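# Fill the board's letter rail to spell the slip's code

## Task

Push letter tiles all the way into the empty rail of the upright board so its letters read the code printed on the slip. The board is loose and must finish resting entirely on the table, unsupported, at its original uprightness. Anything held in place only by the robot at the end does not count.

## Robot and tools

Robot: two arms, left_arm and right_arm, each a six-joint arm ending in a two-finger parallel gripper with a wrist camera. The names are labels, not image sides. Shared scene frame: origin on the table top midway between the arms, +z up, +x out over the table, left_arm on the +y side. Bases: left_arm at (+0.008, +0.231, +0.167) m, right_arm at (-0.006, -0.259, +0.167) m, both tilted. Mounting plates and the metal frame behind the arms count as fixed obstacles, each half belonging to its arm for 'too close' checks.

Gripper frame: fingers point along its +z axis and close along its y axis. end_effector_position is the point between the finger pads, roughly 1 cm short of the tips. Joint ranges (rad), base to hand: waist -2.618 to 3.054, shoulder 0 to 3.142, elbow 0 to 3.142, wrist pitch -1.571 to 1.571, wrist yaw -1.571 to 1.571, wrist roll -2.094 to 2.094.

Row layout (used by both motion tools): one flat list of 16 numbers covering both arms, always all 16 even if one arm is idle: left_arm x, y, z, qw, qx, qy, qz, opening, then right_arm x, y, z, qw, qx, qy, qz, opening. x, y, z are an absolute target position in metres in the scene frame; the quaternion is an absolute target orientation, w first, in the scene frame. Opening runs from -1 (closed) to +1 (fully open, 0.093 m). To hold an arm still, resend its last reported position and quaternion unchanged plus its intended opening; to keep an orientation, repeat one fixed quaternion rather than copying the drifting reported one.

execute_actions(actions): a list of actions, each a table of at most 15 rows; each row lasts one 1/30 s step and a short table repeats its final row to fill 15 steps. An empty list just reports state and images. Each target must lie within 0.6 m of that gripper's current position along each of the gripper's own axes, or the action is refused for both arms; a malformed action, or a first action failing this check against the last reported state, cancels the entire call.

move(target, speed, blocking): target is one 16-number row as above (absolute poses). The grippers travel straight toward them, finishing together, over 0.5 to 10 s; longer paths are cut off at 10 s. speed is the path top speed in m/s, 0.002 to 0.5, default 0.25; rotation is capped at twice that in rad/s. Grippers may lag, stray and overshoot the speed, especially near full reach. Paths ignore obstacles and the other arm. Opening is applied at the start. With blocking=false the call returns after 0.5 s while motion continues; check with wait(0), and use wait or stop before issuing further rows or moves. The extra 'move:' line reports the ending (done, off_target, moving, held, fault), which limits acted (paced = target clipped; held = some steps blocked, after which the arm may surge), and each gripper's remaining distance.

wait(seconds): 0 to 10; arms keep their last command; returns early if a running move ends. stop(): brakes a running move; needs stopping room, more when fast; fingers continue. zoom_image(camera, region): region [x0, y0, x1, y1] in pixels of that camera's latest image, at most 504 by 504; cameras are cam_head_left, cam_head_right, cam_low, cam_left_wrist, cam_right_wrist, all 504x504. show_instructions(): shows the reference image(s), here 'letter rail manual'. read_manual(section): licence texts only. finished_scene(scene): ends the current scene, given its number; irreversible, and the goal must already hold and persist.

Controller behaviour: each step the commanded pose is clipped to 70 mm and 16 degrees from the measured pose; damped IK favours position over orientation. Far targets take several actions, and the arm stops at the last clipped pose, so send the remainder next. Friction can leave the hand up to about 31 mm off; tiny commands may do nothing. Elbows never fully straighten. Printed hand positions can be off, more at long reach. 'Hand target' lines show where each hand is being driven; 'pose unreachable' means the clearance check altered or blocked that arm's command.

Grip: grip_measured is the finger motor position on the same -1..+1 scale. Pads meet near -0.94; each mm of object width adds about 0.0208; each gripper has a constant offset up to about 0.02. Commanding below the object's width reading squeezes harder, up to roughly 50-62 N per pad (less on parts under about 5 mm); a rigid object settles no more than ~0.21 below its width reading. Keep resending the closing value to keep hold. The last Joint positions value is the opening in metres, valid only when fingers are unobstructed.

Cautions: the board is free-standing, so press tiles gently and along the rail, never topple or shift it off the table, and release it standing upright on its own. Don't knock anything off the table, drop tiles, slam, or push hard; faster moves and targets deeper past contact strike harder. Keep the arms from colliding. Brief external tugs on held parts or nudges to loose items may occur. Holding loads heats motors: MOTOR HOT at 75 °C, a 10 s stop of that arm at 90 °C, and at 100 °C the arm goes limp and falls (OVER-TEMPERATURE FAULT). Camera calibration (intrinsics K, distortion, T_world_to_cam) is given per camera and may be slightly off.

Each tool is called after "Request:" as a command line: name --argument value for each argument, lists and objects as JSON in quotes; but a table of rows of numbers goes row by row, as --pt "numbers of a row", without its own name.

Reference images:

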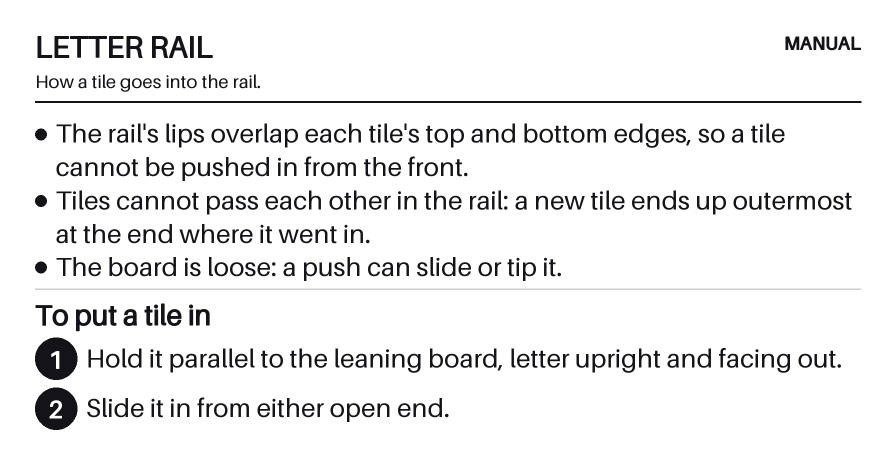

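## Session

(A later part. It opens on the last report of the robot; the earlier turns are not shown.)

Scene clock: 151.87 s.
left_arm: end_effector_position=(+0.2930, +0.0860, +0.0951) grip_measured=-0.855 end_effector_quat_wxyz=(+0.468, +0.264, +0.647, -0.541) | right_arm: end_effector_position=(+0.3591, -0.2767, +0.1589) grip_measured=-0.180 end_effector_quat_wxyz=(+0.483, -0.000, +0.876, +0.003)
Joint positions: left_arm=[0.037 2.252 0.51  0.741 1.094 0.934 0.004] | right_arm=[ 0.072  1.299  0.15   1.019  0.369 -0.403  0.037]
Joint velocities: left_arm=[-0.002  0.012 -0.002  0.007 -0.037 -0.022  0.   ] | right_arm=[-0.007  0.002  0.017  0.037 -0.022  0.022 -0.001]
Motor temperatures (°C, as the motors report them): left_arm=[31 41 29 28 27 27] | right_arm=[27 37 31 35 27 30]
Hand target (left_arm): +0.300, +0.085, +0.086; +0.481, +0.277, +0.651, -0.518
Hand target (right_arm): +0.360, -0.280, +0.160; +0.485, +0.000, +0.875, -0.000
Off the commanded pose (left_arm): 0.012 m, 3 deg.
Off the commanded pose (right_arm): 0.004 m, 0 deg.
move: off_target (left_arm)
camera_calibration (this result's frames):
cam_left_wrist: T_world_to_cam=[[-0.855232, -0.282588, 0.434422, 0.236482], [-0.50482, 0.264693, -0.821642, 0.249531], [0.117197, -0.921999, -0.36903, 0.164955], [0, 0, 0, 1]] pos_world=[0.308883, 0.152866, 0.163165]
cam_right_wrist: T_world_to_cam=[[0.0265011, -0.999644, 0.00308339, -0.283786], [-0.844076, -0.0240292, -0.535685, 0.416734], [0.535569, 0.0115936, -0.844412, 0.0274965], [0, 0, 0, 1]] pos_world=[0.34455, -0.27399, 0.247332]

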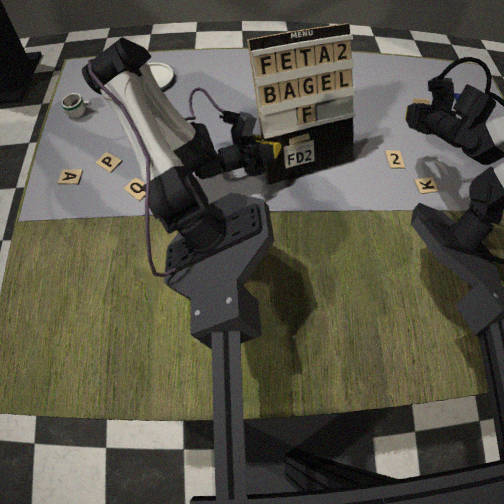

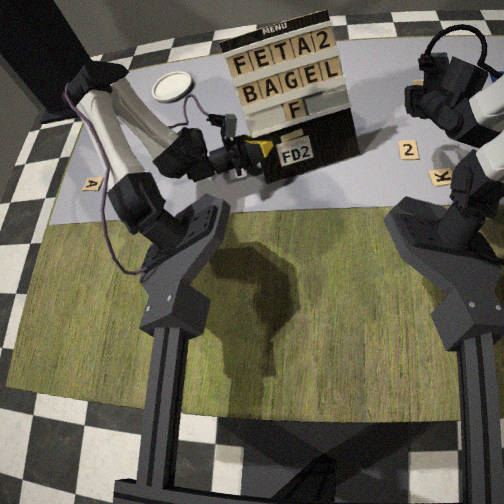

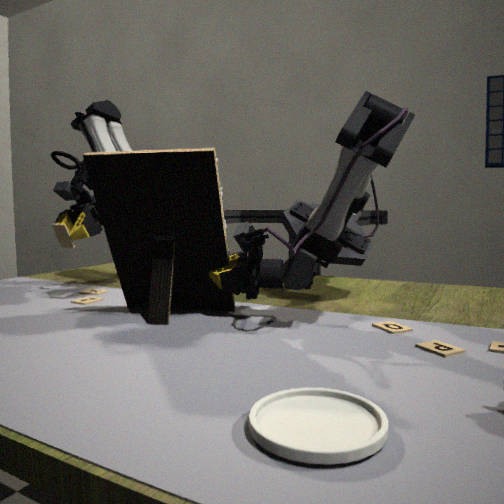

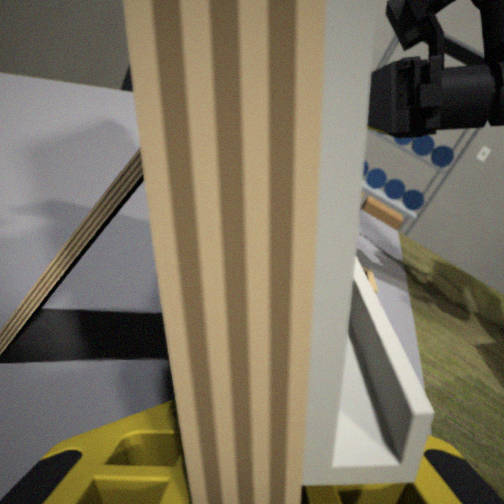

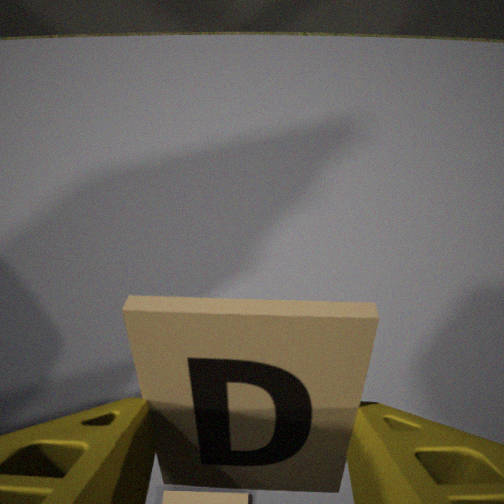

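Request:
move --target '[0.293,0.086,0.093,0.468,0.264,0.647,-0.541,-0.92,0.395,-0.21,0.154,0.478,-0.141,0.863,0.078,-0.2]' --speed 0.1

Request:
move --target '[0.293,0.086,0.093,0.468,0.264,0.647,-0.541,-0.92,0.383,-0.16,0.154,0.478,-0.141,0.863,0.078,-0.2]' --speed 0.03

Scene clock: 154.33 s.
left_arm: end_effector_position=(+0.2929, +0.0860, +0.0953) grip_measured=-0.855 end_effector_quat_wxyz=(+0.468, +0.263, +0.647, -0.542) | right_arm: end_effector_position=(+0.3940, -0.2185, +0.1551) grip_measured=-0.180 end_effector_quat_wxyz=(+0.482, -0.128, +0.864, +0.070)
Joint positions: left_arm=[0.037 2.252 0.51  0.741 1.095 0.93  0.004] | right_arm=[ 0.109  1.46   0.327  0.898  0.184 -0.529  0.037]
Joint velocities: left_arm=[-0.017 -0.007  0.002 -0.051 -0.037 -0.081 -0.001] | right_arm=[-0.012 -0.012  0.007  0.051 -0.022 -0.066  0.   ]
Motor temperatures (°C, as the motors report them): left_arm=[31 40 29 28 27 27] | right_arm=[27 36 31 35 27 30]
Hand target (left_arm): +0.293, +0.086, +0.093; +0.468, +0.264, +0.647, -0.541
Hand target (right_arm): +0.395, -0.210, +0.153; +0.479, -0.141, +0.863, +0.078
Off the commanded pose (left_arm): 0.002 m, 0 deg.
Off the commanded pose (right_arm): 0.009 m, 2 deg.
move: done
camera_calibration (this result's frames):
cam_left_wrist: T_world_to_cam=[[-0.854052, -0.281408, 0.437499, 0.23563], [-0.507116, 0.263051, -0.820754, 0.250401], [0.115882, -0.922829, -0.367366, 0.165322], [0, 0, 0, 1]] pos_world=[0.309065, 0.153003, 0.163164]
cam_right_wrist: T_world_to_cam=[[0.311703, -0.950111, 0.0113938, -0.329273], [-0.795059, -0.267363, -0.544424, 0.374535], [0.52031, 0.16064, -0.838732, 0.0426443], [0, 0, 0, 1]] pos_world=[0.378224, -0.21956, 0.243425]

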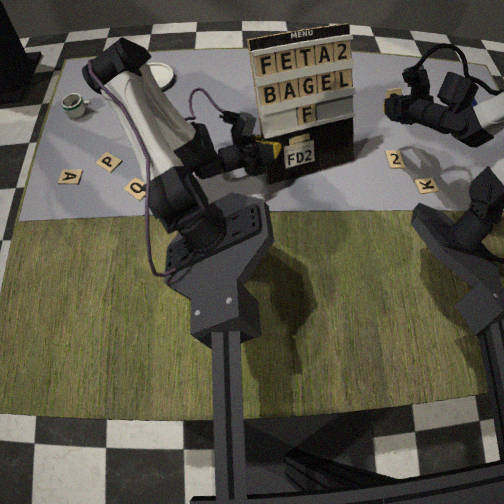

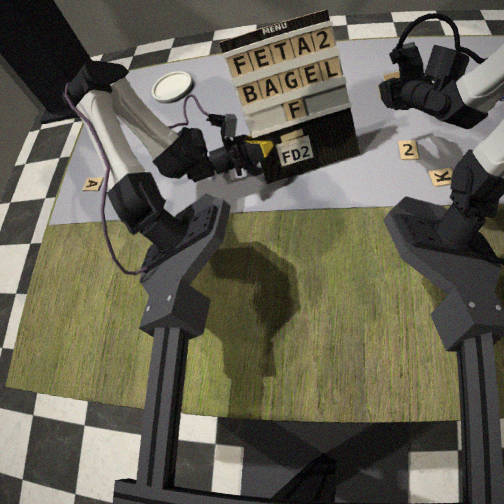

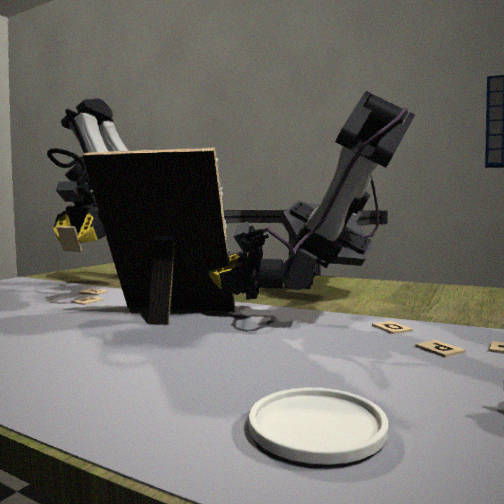

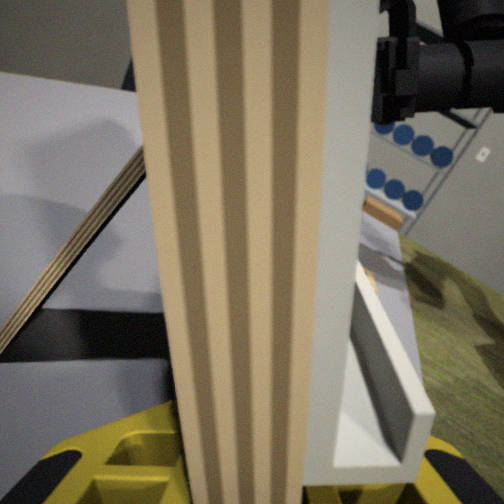

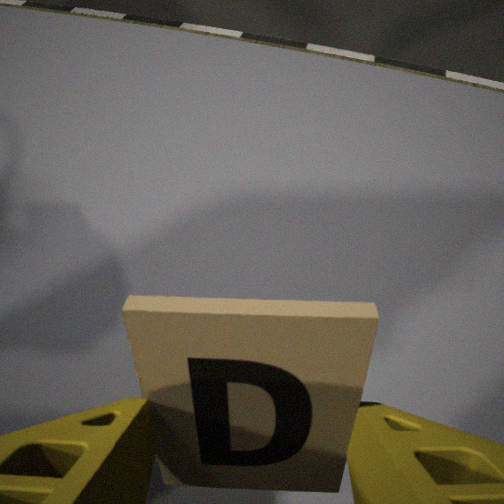

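Scene clock: 156.53 s.
left_arm: end_effector_position=(+0.2929, +0.0860, +0.0953) grip_measured=-0.855 end_effector_quat_wxyz=(+0.468, +0.262, +0.647, -0.542) | right_arm: end_effector_position=(+0.3785, -0.1633, +0.1520) grip_measured=-0.180 end_effector_quat_wxyz=(+0.474, -0.146, +0.865, +0.077)
Joint positions: left_arm=[0.037 2.252 0.51  0.741 1.095 0.93  0.004] | right_arm=[ 0.302  1.639  0.327  1.032  0.351 -0.492  0.037]
Joint velocities: left_arm=[ 0.012 -0.002 -0.012  0.037  0.037 -0.022  0.001] | right_arm=[-0.022  0.017 -0.002 -0.066 -0.007  0.066  0.001]
Motor temperatures (°C, as the motors report them): left_arm=[31 40 29 28 27 27] | right_arm=[27 36 31 35 27 30]
Hand target (left_arm): +0.293, +0.086, +0.093; +0.468, +0.264, +0.647, -0.541
Hand target (right_arm): +0.383, -0.159, +0.154; +0.478, -0.141, +0.863, +0.078
Off the commanded pose (left_arm): 0.002 m, 0 deg.
Off the commanded pose (right_arm): 0.006 m, 1 deg.
move: done
camera_calibration (this result's frames):
cam_left_wrist: T_world_to_cam=[[-0.853896, -0.281346, 0.437841, 0.235547], [-0.50741, 0.262956, -0.820603, 0.250481], [0.115741, -0.922875, -0.367295, 0.16536], [0, 0, 0, 1]] pos_world=[0.30909, 0.153012, 0.163149]
cam_right_wrist: T_world_to_cam=[[0.348704, -0.937144, 0.0128834, -0.284136], [-0.792049, -0.302009, -0.530518, 0.366309], [0.501063, 0.17479, -0.847576, 0.0502078], [0, 0, 0, 1]] pos_world=[0.364057, -0.164424, 0.240549]

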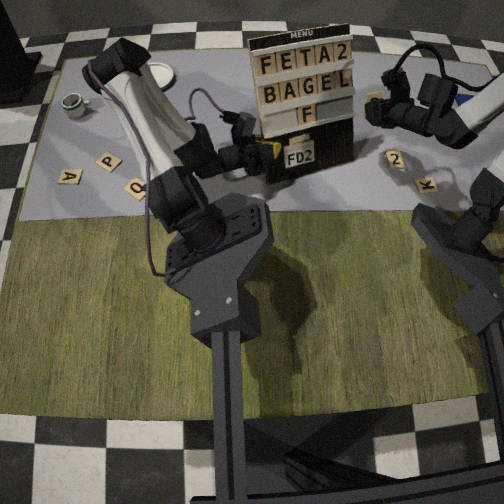

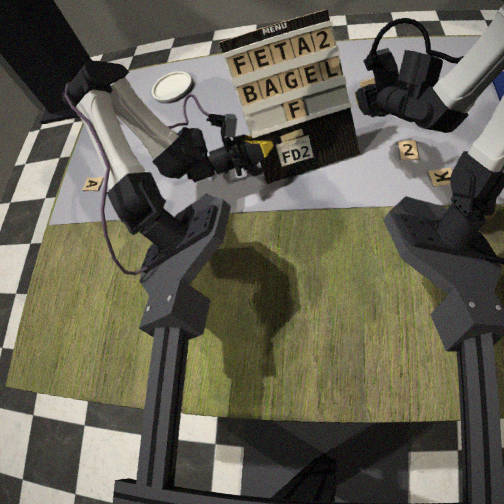

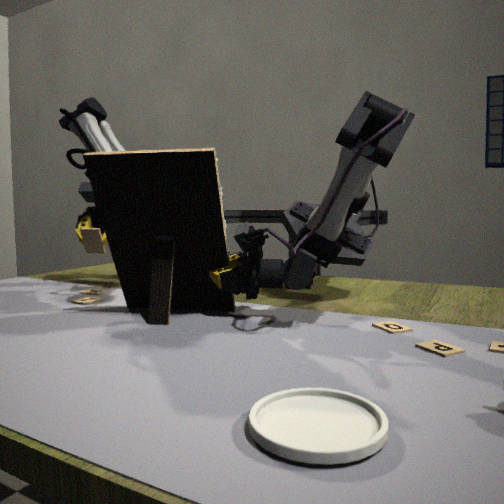

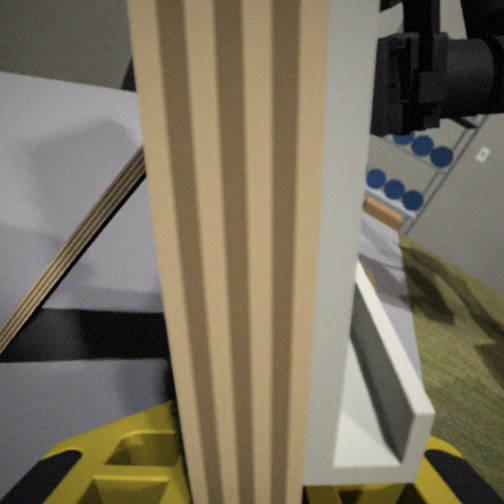

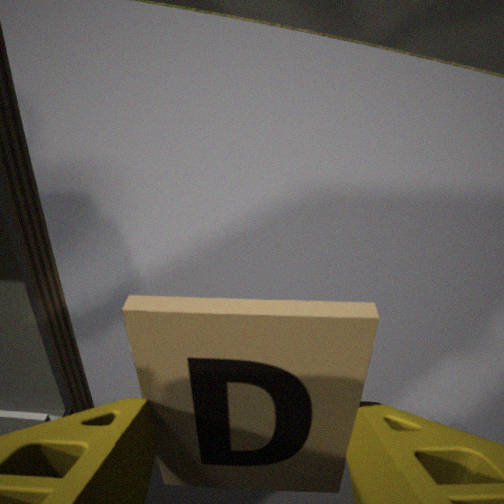

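Request:
move --target '[0.293,0.086,0.093,0.468,0.264,0.647,-0.541,-0.92,0.381,-0.142,0.154,0.478,-0.141,0.863,0.078,-0.2]' --speed 0.02

Request:
zoom_image --camera "cam_right_wrist" --region '[0,150,260,450]'

Scene clock: 158.03 s.
left_arm: end_effector_position=(+0.2929, +0.0860, +0.0953) grip_measured=-0.855 end_effector_quat_wxyz=(+0.468, +0.262, +0.647, -0.542) | right_arm: end_effector_position=(+0.3772, -0.1464, +0.1523) grip_measured=-0.180 end_effector_quat_wxyz=(+0.474, -0.146, +0.865, +0.077)
Joint positions: left_arm=[0.037 2.252 0.51  0.741 1.095 0.93  0.004] | right_arm=[ 0.36   1.708  0.348  1.076  0.408 -0.475  0.037]
Joint velocities: left_arm=[-0.007  0.007 -0.002  0.066 -0.007 -0.051  0.   ] | right_arm=[-0.002  0.002  0.012  0.037  0.037  0.022 -0.   ]
Motor temperatures (°C, as the motors report them): left_arm=[31 40 29 28 27 27] | right_arm=[27 36 31 35 27 30]
Hand target (left_arm): +0.293, +0.086, +0.093; +0.468, +0.264, +0.647, -0.541
Hand target (right_arm): +0.381, -0.142, +0.154; +0.478, -0.141, +0.863, +0.078
Off the commanded pose (left_arm): 0.002 m, 0 deg.
Off the commanded pose (right_arm): 0.006 m, 1 deg.
move: done
camera_calibration (this result's frames):
cam_left_wrist: T_world_to_cam=[[-0.853896, -0.281346, 0.437841, 0.235547], [-0.50741, 0.262956, -0.820603, 0.250481], [0.115741, -0.922875, -0.367295, 0.16536], [0, 0, 0, 1]] pos_world=[0.30909, 0.153012, 0.163149]
cam_right_wrist: T_world_to_cam=[[0.346786, -0.937848, 0.0134664, -0.267296], [-0.792289, -0.300587, -0.530966, 0.370895], [0.502013, 0.173462, -0.847286, 0.0475722], [0, 0, 0, 1]] pos_world=[0.362669, -0.147448, 0.24084]

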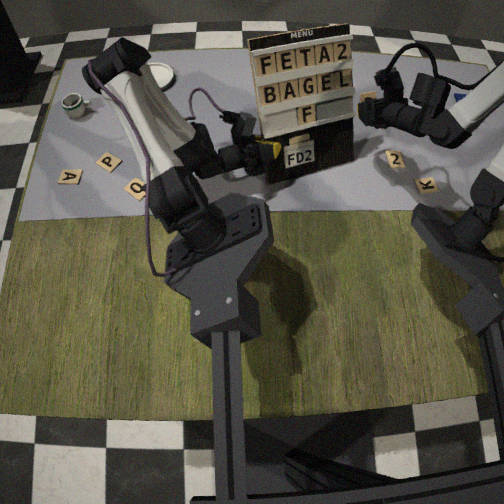

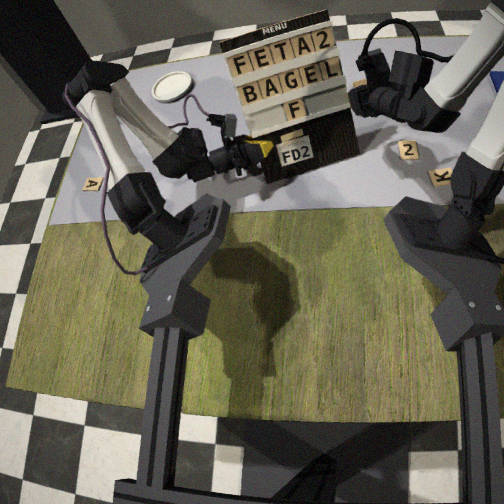

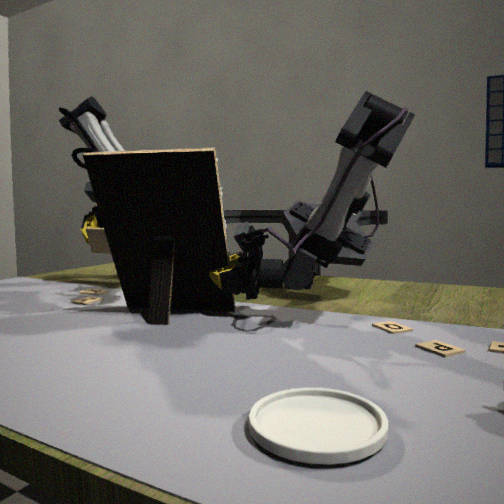

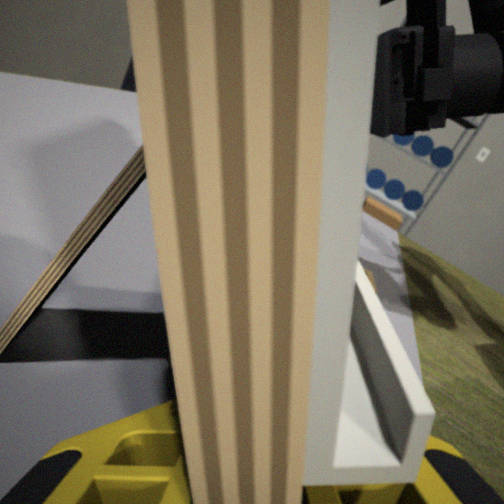

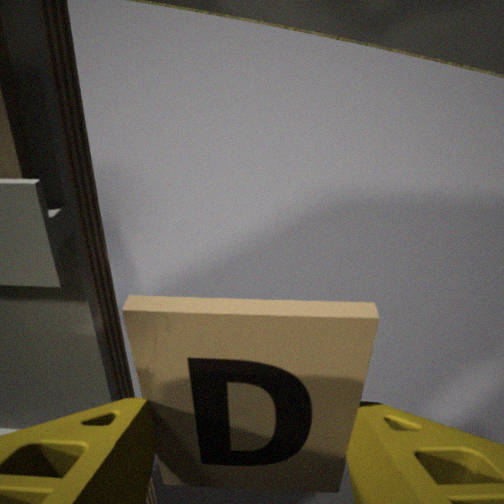

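Region (0, 150, 260, 450) of cam_right_wrist's 504x504 image, scaled by 1.680, with more detail than that image has; it fills the left 437 columns of this view, and the rest is white.

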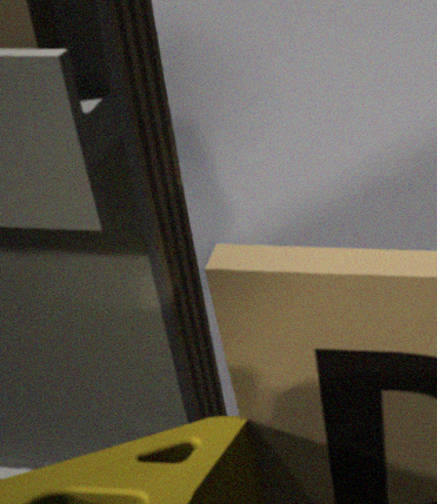

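Request:
move --target '[0.293,0.086,0.093,0.468,0.264,0.647,-0.541,-0.92,0.398,-0.17,0.154,0.478,-0.141,0.863,0.078,-0.2]' --speed 0.05

Request:
move --target '[0.293,0.086,0.093,0.468,0.264,0.647,-0.541,-0.92,0.389,-0.14,0.154,0.478,-0.141,0.863,0.078,-0.2]' --speed 0.03

Scene clock: 159.73 s.
left_arm: end_effector_position=(+0.2929, +0.0860, +0.0953) grip_measured=-0.855 end_effector_quat_wxyz=(+0.468, +0.262, +0.647, -0.542) | right_arm: end_effector_position=(+0.3905, -0.1652, +0.1493) grip_measured=-0.180 end_effector_quat_wxyz=(+0.472, -0.145, +0.866, +0.081)
Joint positions: left_arm=[0.037 2.252 0.51  0.741 1.095 0.93  0.004] | right_arm=[ 0.271  1.648  0.372  0.993  0.319 -0.493  0.037]
Joint velocities: left_arm=[ 0.007 -0.007  0.007 -0.037 -0.037 -0.022  0.001] | right_arm=[-0.012  0.012  0.002 -0.022 -0.066  0.007  0.001]
Motor temperatures (°C, as the motors report them): left_arm=[31 40 29 28 27 27] | right_arm=[27 36 31 35 27 30]
Hand target (left_arm): +0.293, +0.086, +0.093; +0.468, +0.264, +0.647, -0.541
Hand target (right_arm): +0.398, -0.170, +0.154; +0.478, -0.141, +0.863, +0.078
Off the commanded pose (left_arm): 0.002 m, 0 deg.
Off the commanded pose (right_arm): 0.010 m, 1 deg.
move: done
camera_calibration (this result's frames):
cam_left_wrist: T_world_to_cam=[[-0.853896, -0.281346, 0.437841, 0.235547], [-0.50741, 0.262956, -0.820603, 0.250481], [0.115741, -0.922875, -0.367295, 0.16536], [0, 0, 0, 1]] pos_world=[0.30909, 0.153012, 0.163149]
cam_right_wrist: T_world_to_cam=[[0.349902, -0.936776, 0.00441186, -0.289144], [-0.795042, -0.299447, -0.527484, 0.374946], [0.495456, 0.18106, -0.849553, 0.0457478], [0, 0, 0, 1]] pos_world=[0.376604, -0.16687, 0.237919]

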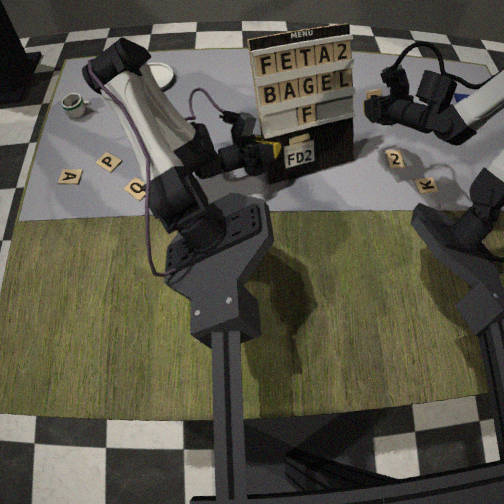

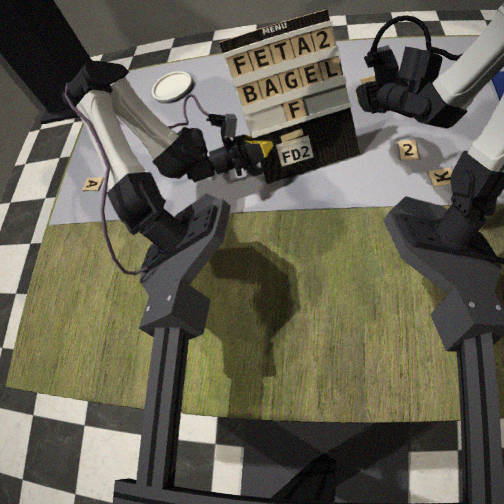

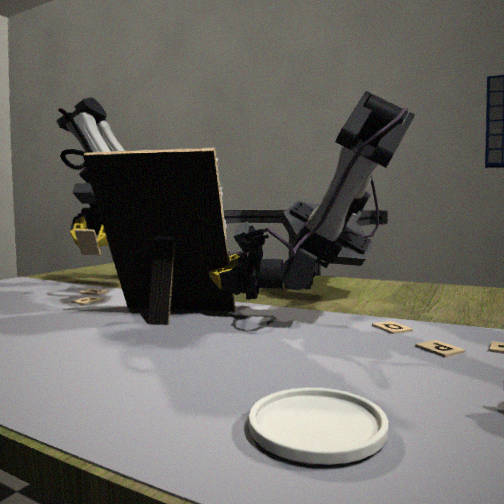

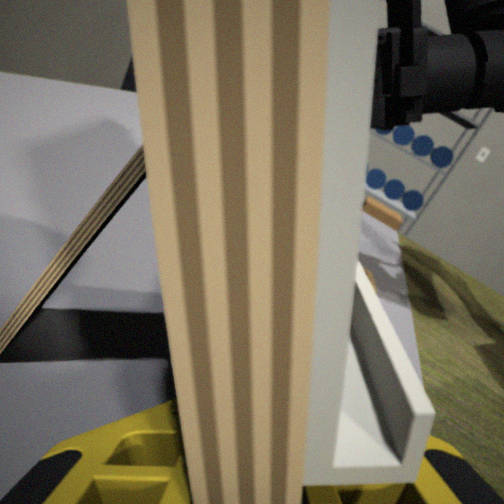

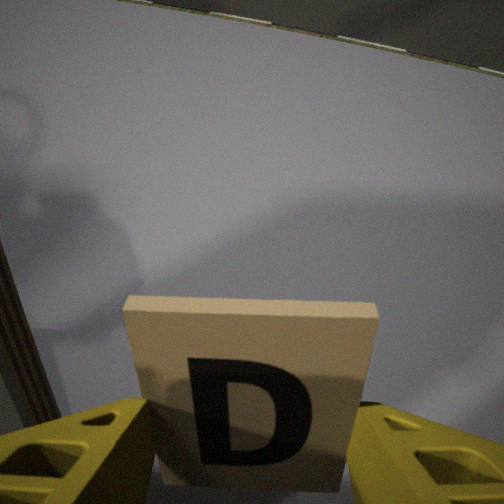

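Scene clock: 161.03 s.
left_arm: end_effector_position=(+0.2929, +0.0860, +0.0953) grip_measured=-0.855 end_effector_quat_wxyz=(+0.468, +0.262, +0.647, -0.542) | right_arm: end_effector_position=(+0.3859, -0.1448, +0.1531) grip_measured=-0.180 end_effector_quat_wxyz=(+0.475, -0.144, +0.865, +0.076)
Joint positions: left_arm=[0.037 2.252 0.51  0.741 1.095 0.93  0.004] | right_arm=[ 0.354  1.718  0.382  1.056  0.404 -0.475  0.037]
Joint velocities: left_arm=[-0.002 -0.002  0.012 -0.081 -0.022 -0.037  0.001] | right_arm=[ 0.012 -0.007 -0.002  0.051 -0.037 -0.022  0.001]
Motor temperatures (°C, as the motors report them): left_arm=[31 40 29 28 27 27] | right_arm=[27 36 31 36 27 30]
Hand target (left_arm): +0.293, +0.086, +0.093; +0.468, +0.264, +0.647, -0.541
Hand target (right_arm): +0.389, -0.140, +0.154; +0.478, -0.141, +0.863, +0.078
Off the commanded pose (left_arm): 0.002 m, 0 deg.
Off the commanded pose (right_arm): 0.006 m, 1 deg.
move: done
camera_calibration (this result's frames):
cam_left_wrist: T_world_to_cam=[[-0.853896, -0.281346, 0.437841, 0.235547], [-0.50741, 0.262956, -0.820603, 0.250481], [0.115741, -0.922875, -0.367295, 0.16536], [0, 0, 0, 1]] pos_world=[0.30909, 0.153012, 0.163149]
cam_right_wrist: T_world_to_cam=[[0.343499, -0.939064, 0.0129414, -0.26763], [-0.792274, -0.297149, -0.532921, 0.37948], [0.504292, 0.172804, -0.846066, 0.0423676], [0, 0, 0, 1]] pos_world=[0.371217, -0.145881, 0.241542]

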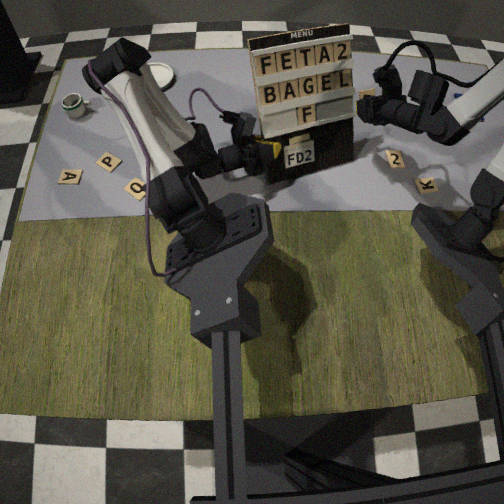

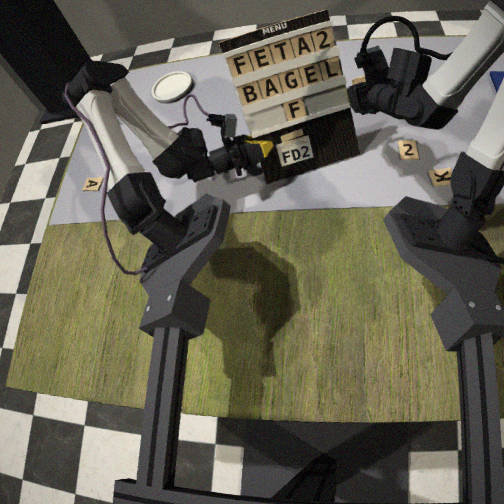

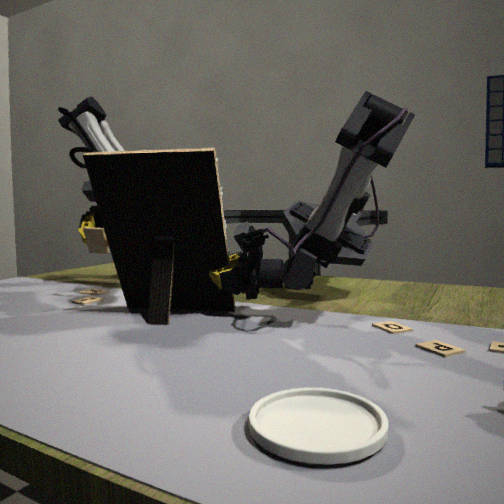

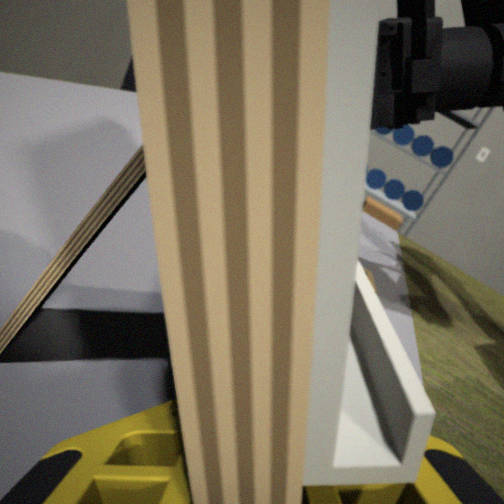

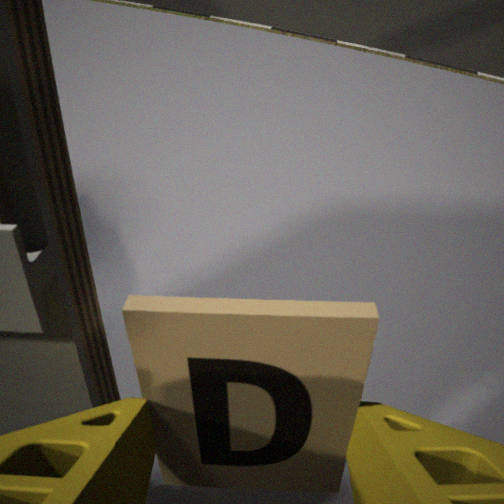

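Corner is at v≈332. Advance.

Request:
move --target '[0.293,0.086,0.093,0.468,0.264,0.647,-0.541,-0.92,0.383,-0.121,0.154,0.478,-0.141,0.863,0.078,-0.2]' --speed 0.015

Scene clock: 163.00 s.
left_arm: end_effector_position=(+0.2929, +0.0859, +0.0953) grip_measured=-0.855 end_effector_quat_wxyz=(+0.467, +0.262, +0.647, -0.542) | right_arm: end_effector_position=(+0.3800, -0.1260, +0.1529) grip_measured=-0.180 end_effector_quat_wxyz=(+0.475, -0.145, +0.865, +0.076)
Joint positions: left_arm=[0.037 2.252 0.51  0.74  1.095 0.93  0.004] | right_arm=[ 0.418  1.789  0.395  1.104  0.466 -0.457  0.037]
Joint velocities: left_arm=[ 0.012 -0.012  0.002 -0.022 -0.022  0.037  0.001] | right_arm=[ 0.002 -0.022 -0.002 -0.11  -0.022  0.037 -0.   ]
Motor temperatures (°C, as the motors report them): left_arm=[31 39 29 28 27 27] | right_arm=[28 35 31 36 27 30]
Hand target (left_arm): +0.293, +0.086, +0.093; +0.468, +0.264, +0.647, -0.541
Hand target (right_arm): +0.383, -0.121, +0.154; +0.478, -0.141, +0.863, +0.078
Off the commanded pose (left_arm): 0.002 m, 0 deg.
Off the commanded pose (right_arm): 0.006 m, 1 deg.
move: done
camera_calibration (this result's frames):
cam_left_wrist: T_world_to_cam=[[-0.853804, -0.281157, 0.438143, 0.235428], [-0.50763, 0.262982, -0.820458, 0.250499], [0.115454, -0.922925, -0.367259, 0.165431], [0, 0, 0, 1]] pos_world=[0.309071, 0.152996, 0.163129]
cam_right_wrist: T_world_to_cam=[[0.344777, -0.93858, 0.0140417, -0.248536], [-0.792135, -0.298943, -0.532123, 0.379989], [0.503638, 0.172341, -0.84655, 0.0422249], [0, 0, 0, 1]] pos_world=[0.365426, -0.126953, 0.241436]

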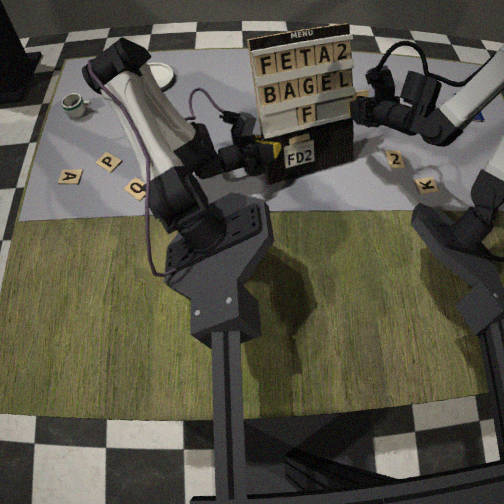

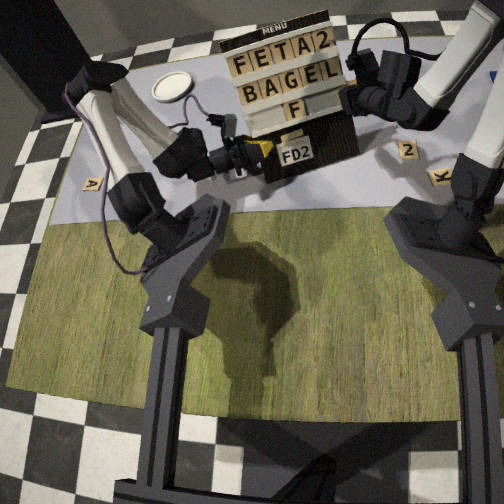

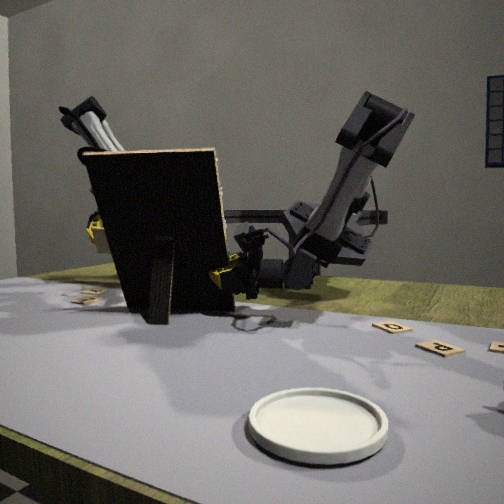

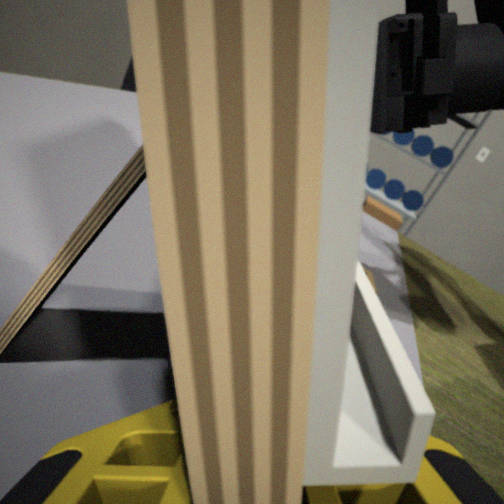

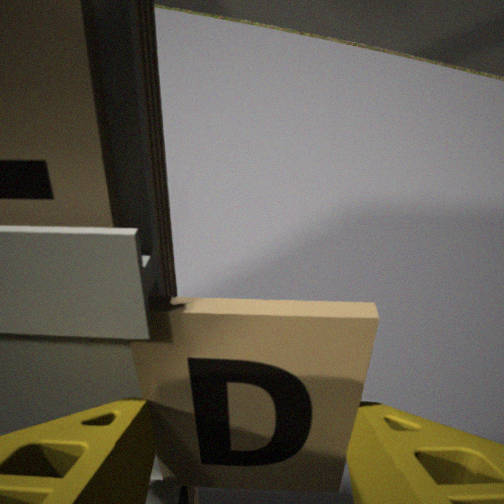

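Behind lip. Continue.

Request:
move --target '[0.293,0.086,0.093,0.468,0.264,0.647,-0.541,-0.92,0.374,-0.095,0.154,0.478,-0.141,0.863,0.078,-0.2]' --speed 0.015

Scene clock: 168.93 s.
left_arm: end_effector_position=(+0.2929, +0.0859, +0.0953) grip_measured=-0.855 end_effector_quat_wxyz=(+0.467, +0.262, +0.647, -0.542) | right_arm: end_effector_position=(+0.3720, -0.1011, +0.1529) grip_measured=-0.180 end_effector_quat_wxyz=(+0.475, -0.144, +0.865, +0.075)
Joint positions: left_arm=[0.037 2.252 0.51  0.74  1.095 0.93  0.004] | right_arm=[ 0.501  1.887  0.423  1.161  0.549 -0.429  0.037]
Joint velocities: left_arm=[-0.012 -0.002  0.017 -0.007  0.051 -0.066  0.001] | right_arm=[ 0.012  0.012 -0.002 -0.007  0.007 -0.037  0.   ]
Motor temperatures (°C, as the motors report them): left_arm=[31 39 29 28 27 27] | right_arm=[28 35 31 36 27 30]
Hand target (left_arm): +0.293, +0.086, +0.093; +0.468, +0.264, +0.647, -0.541
Hand target (right_arm): +0.374, -0.095, +0.154; +0.478, -0.141, +0.863, +0.078
Off the commanded pose (left_arm): 0.002 m, 0 deg.
Off the commanded pose (right_arm): 0.007 m, 1 deg.
move: done
camera_calibration (this result's frames):
cam_left_wrist: T_world_to_cam=[[-0.853804, -0.281157, 0.438143, 0.235428], [-0.50763, 0.262982, -0.820458, 0.250499], [0.115454, -0.922925, -0.367259, 0.165431], [0, 0, 0, 1]] pos_world=[0.309071, 0.152996, 0.163129]
cam_right_wrist: T_world_to_cam=[[0.341637, -0.9397, 0.0157586, -0.221633], [-0.793094, -0.297252, -0.531641, 0.381438], [0.504268, 0.16913, -0.846823, 0.0414266], [0, 0, 0, 1]] pos_world=[0.357345, -0.101892, 0.241362]

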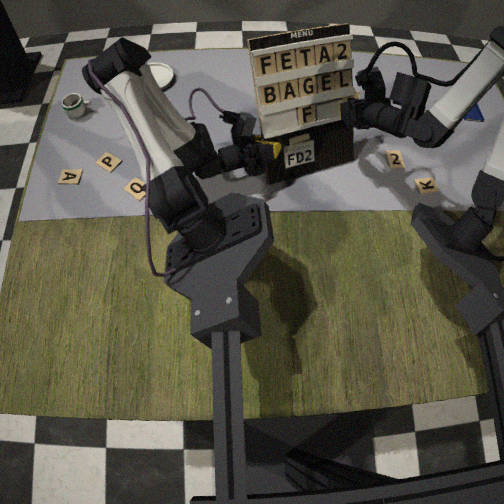

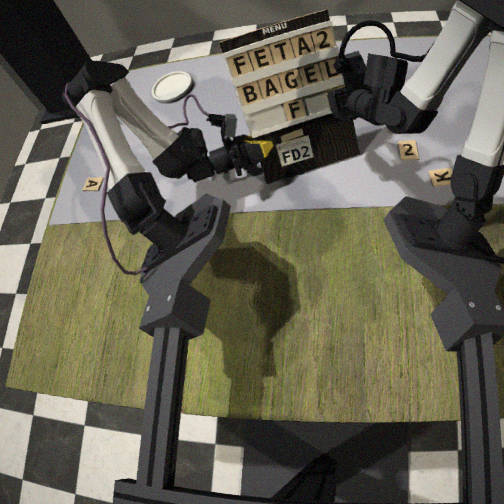

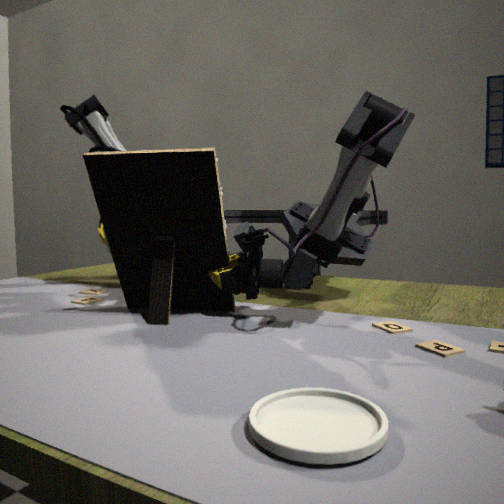

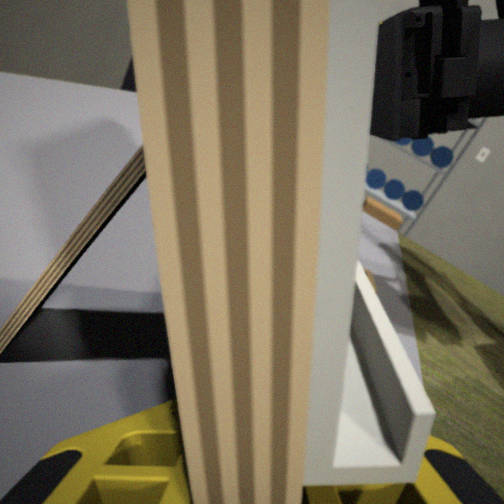

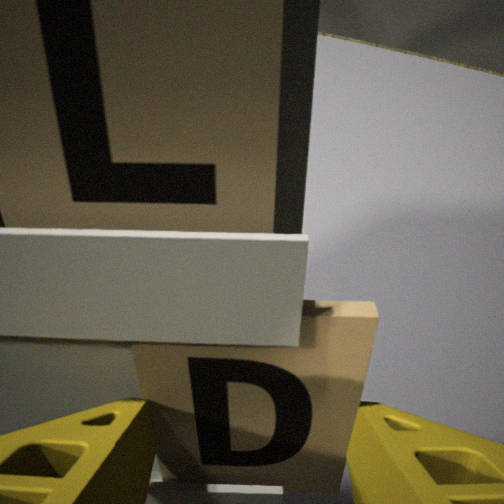

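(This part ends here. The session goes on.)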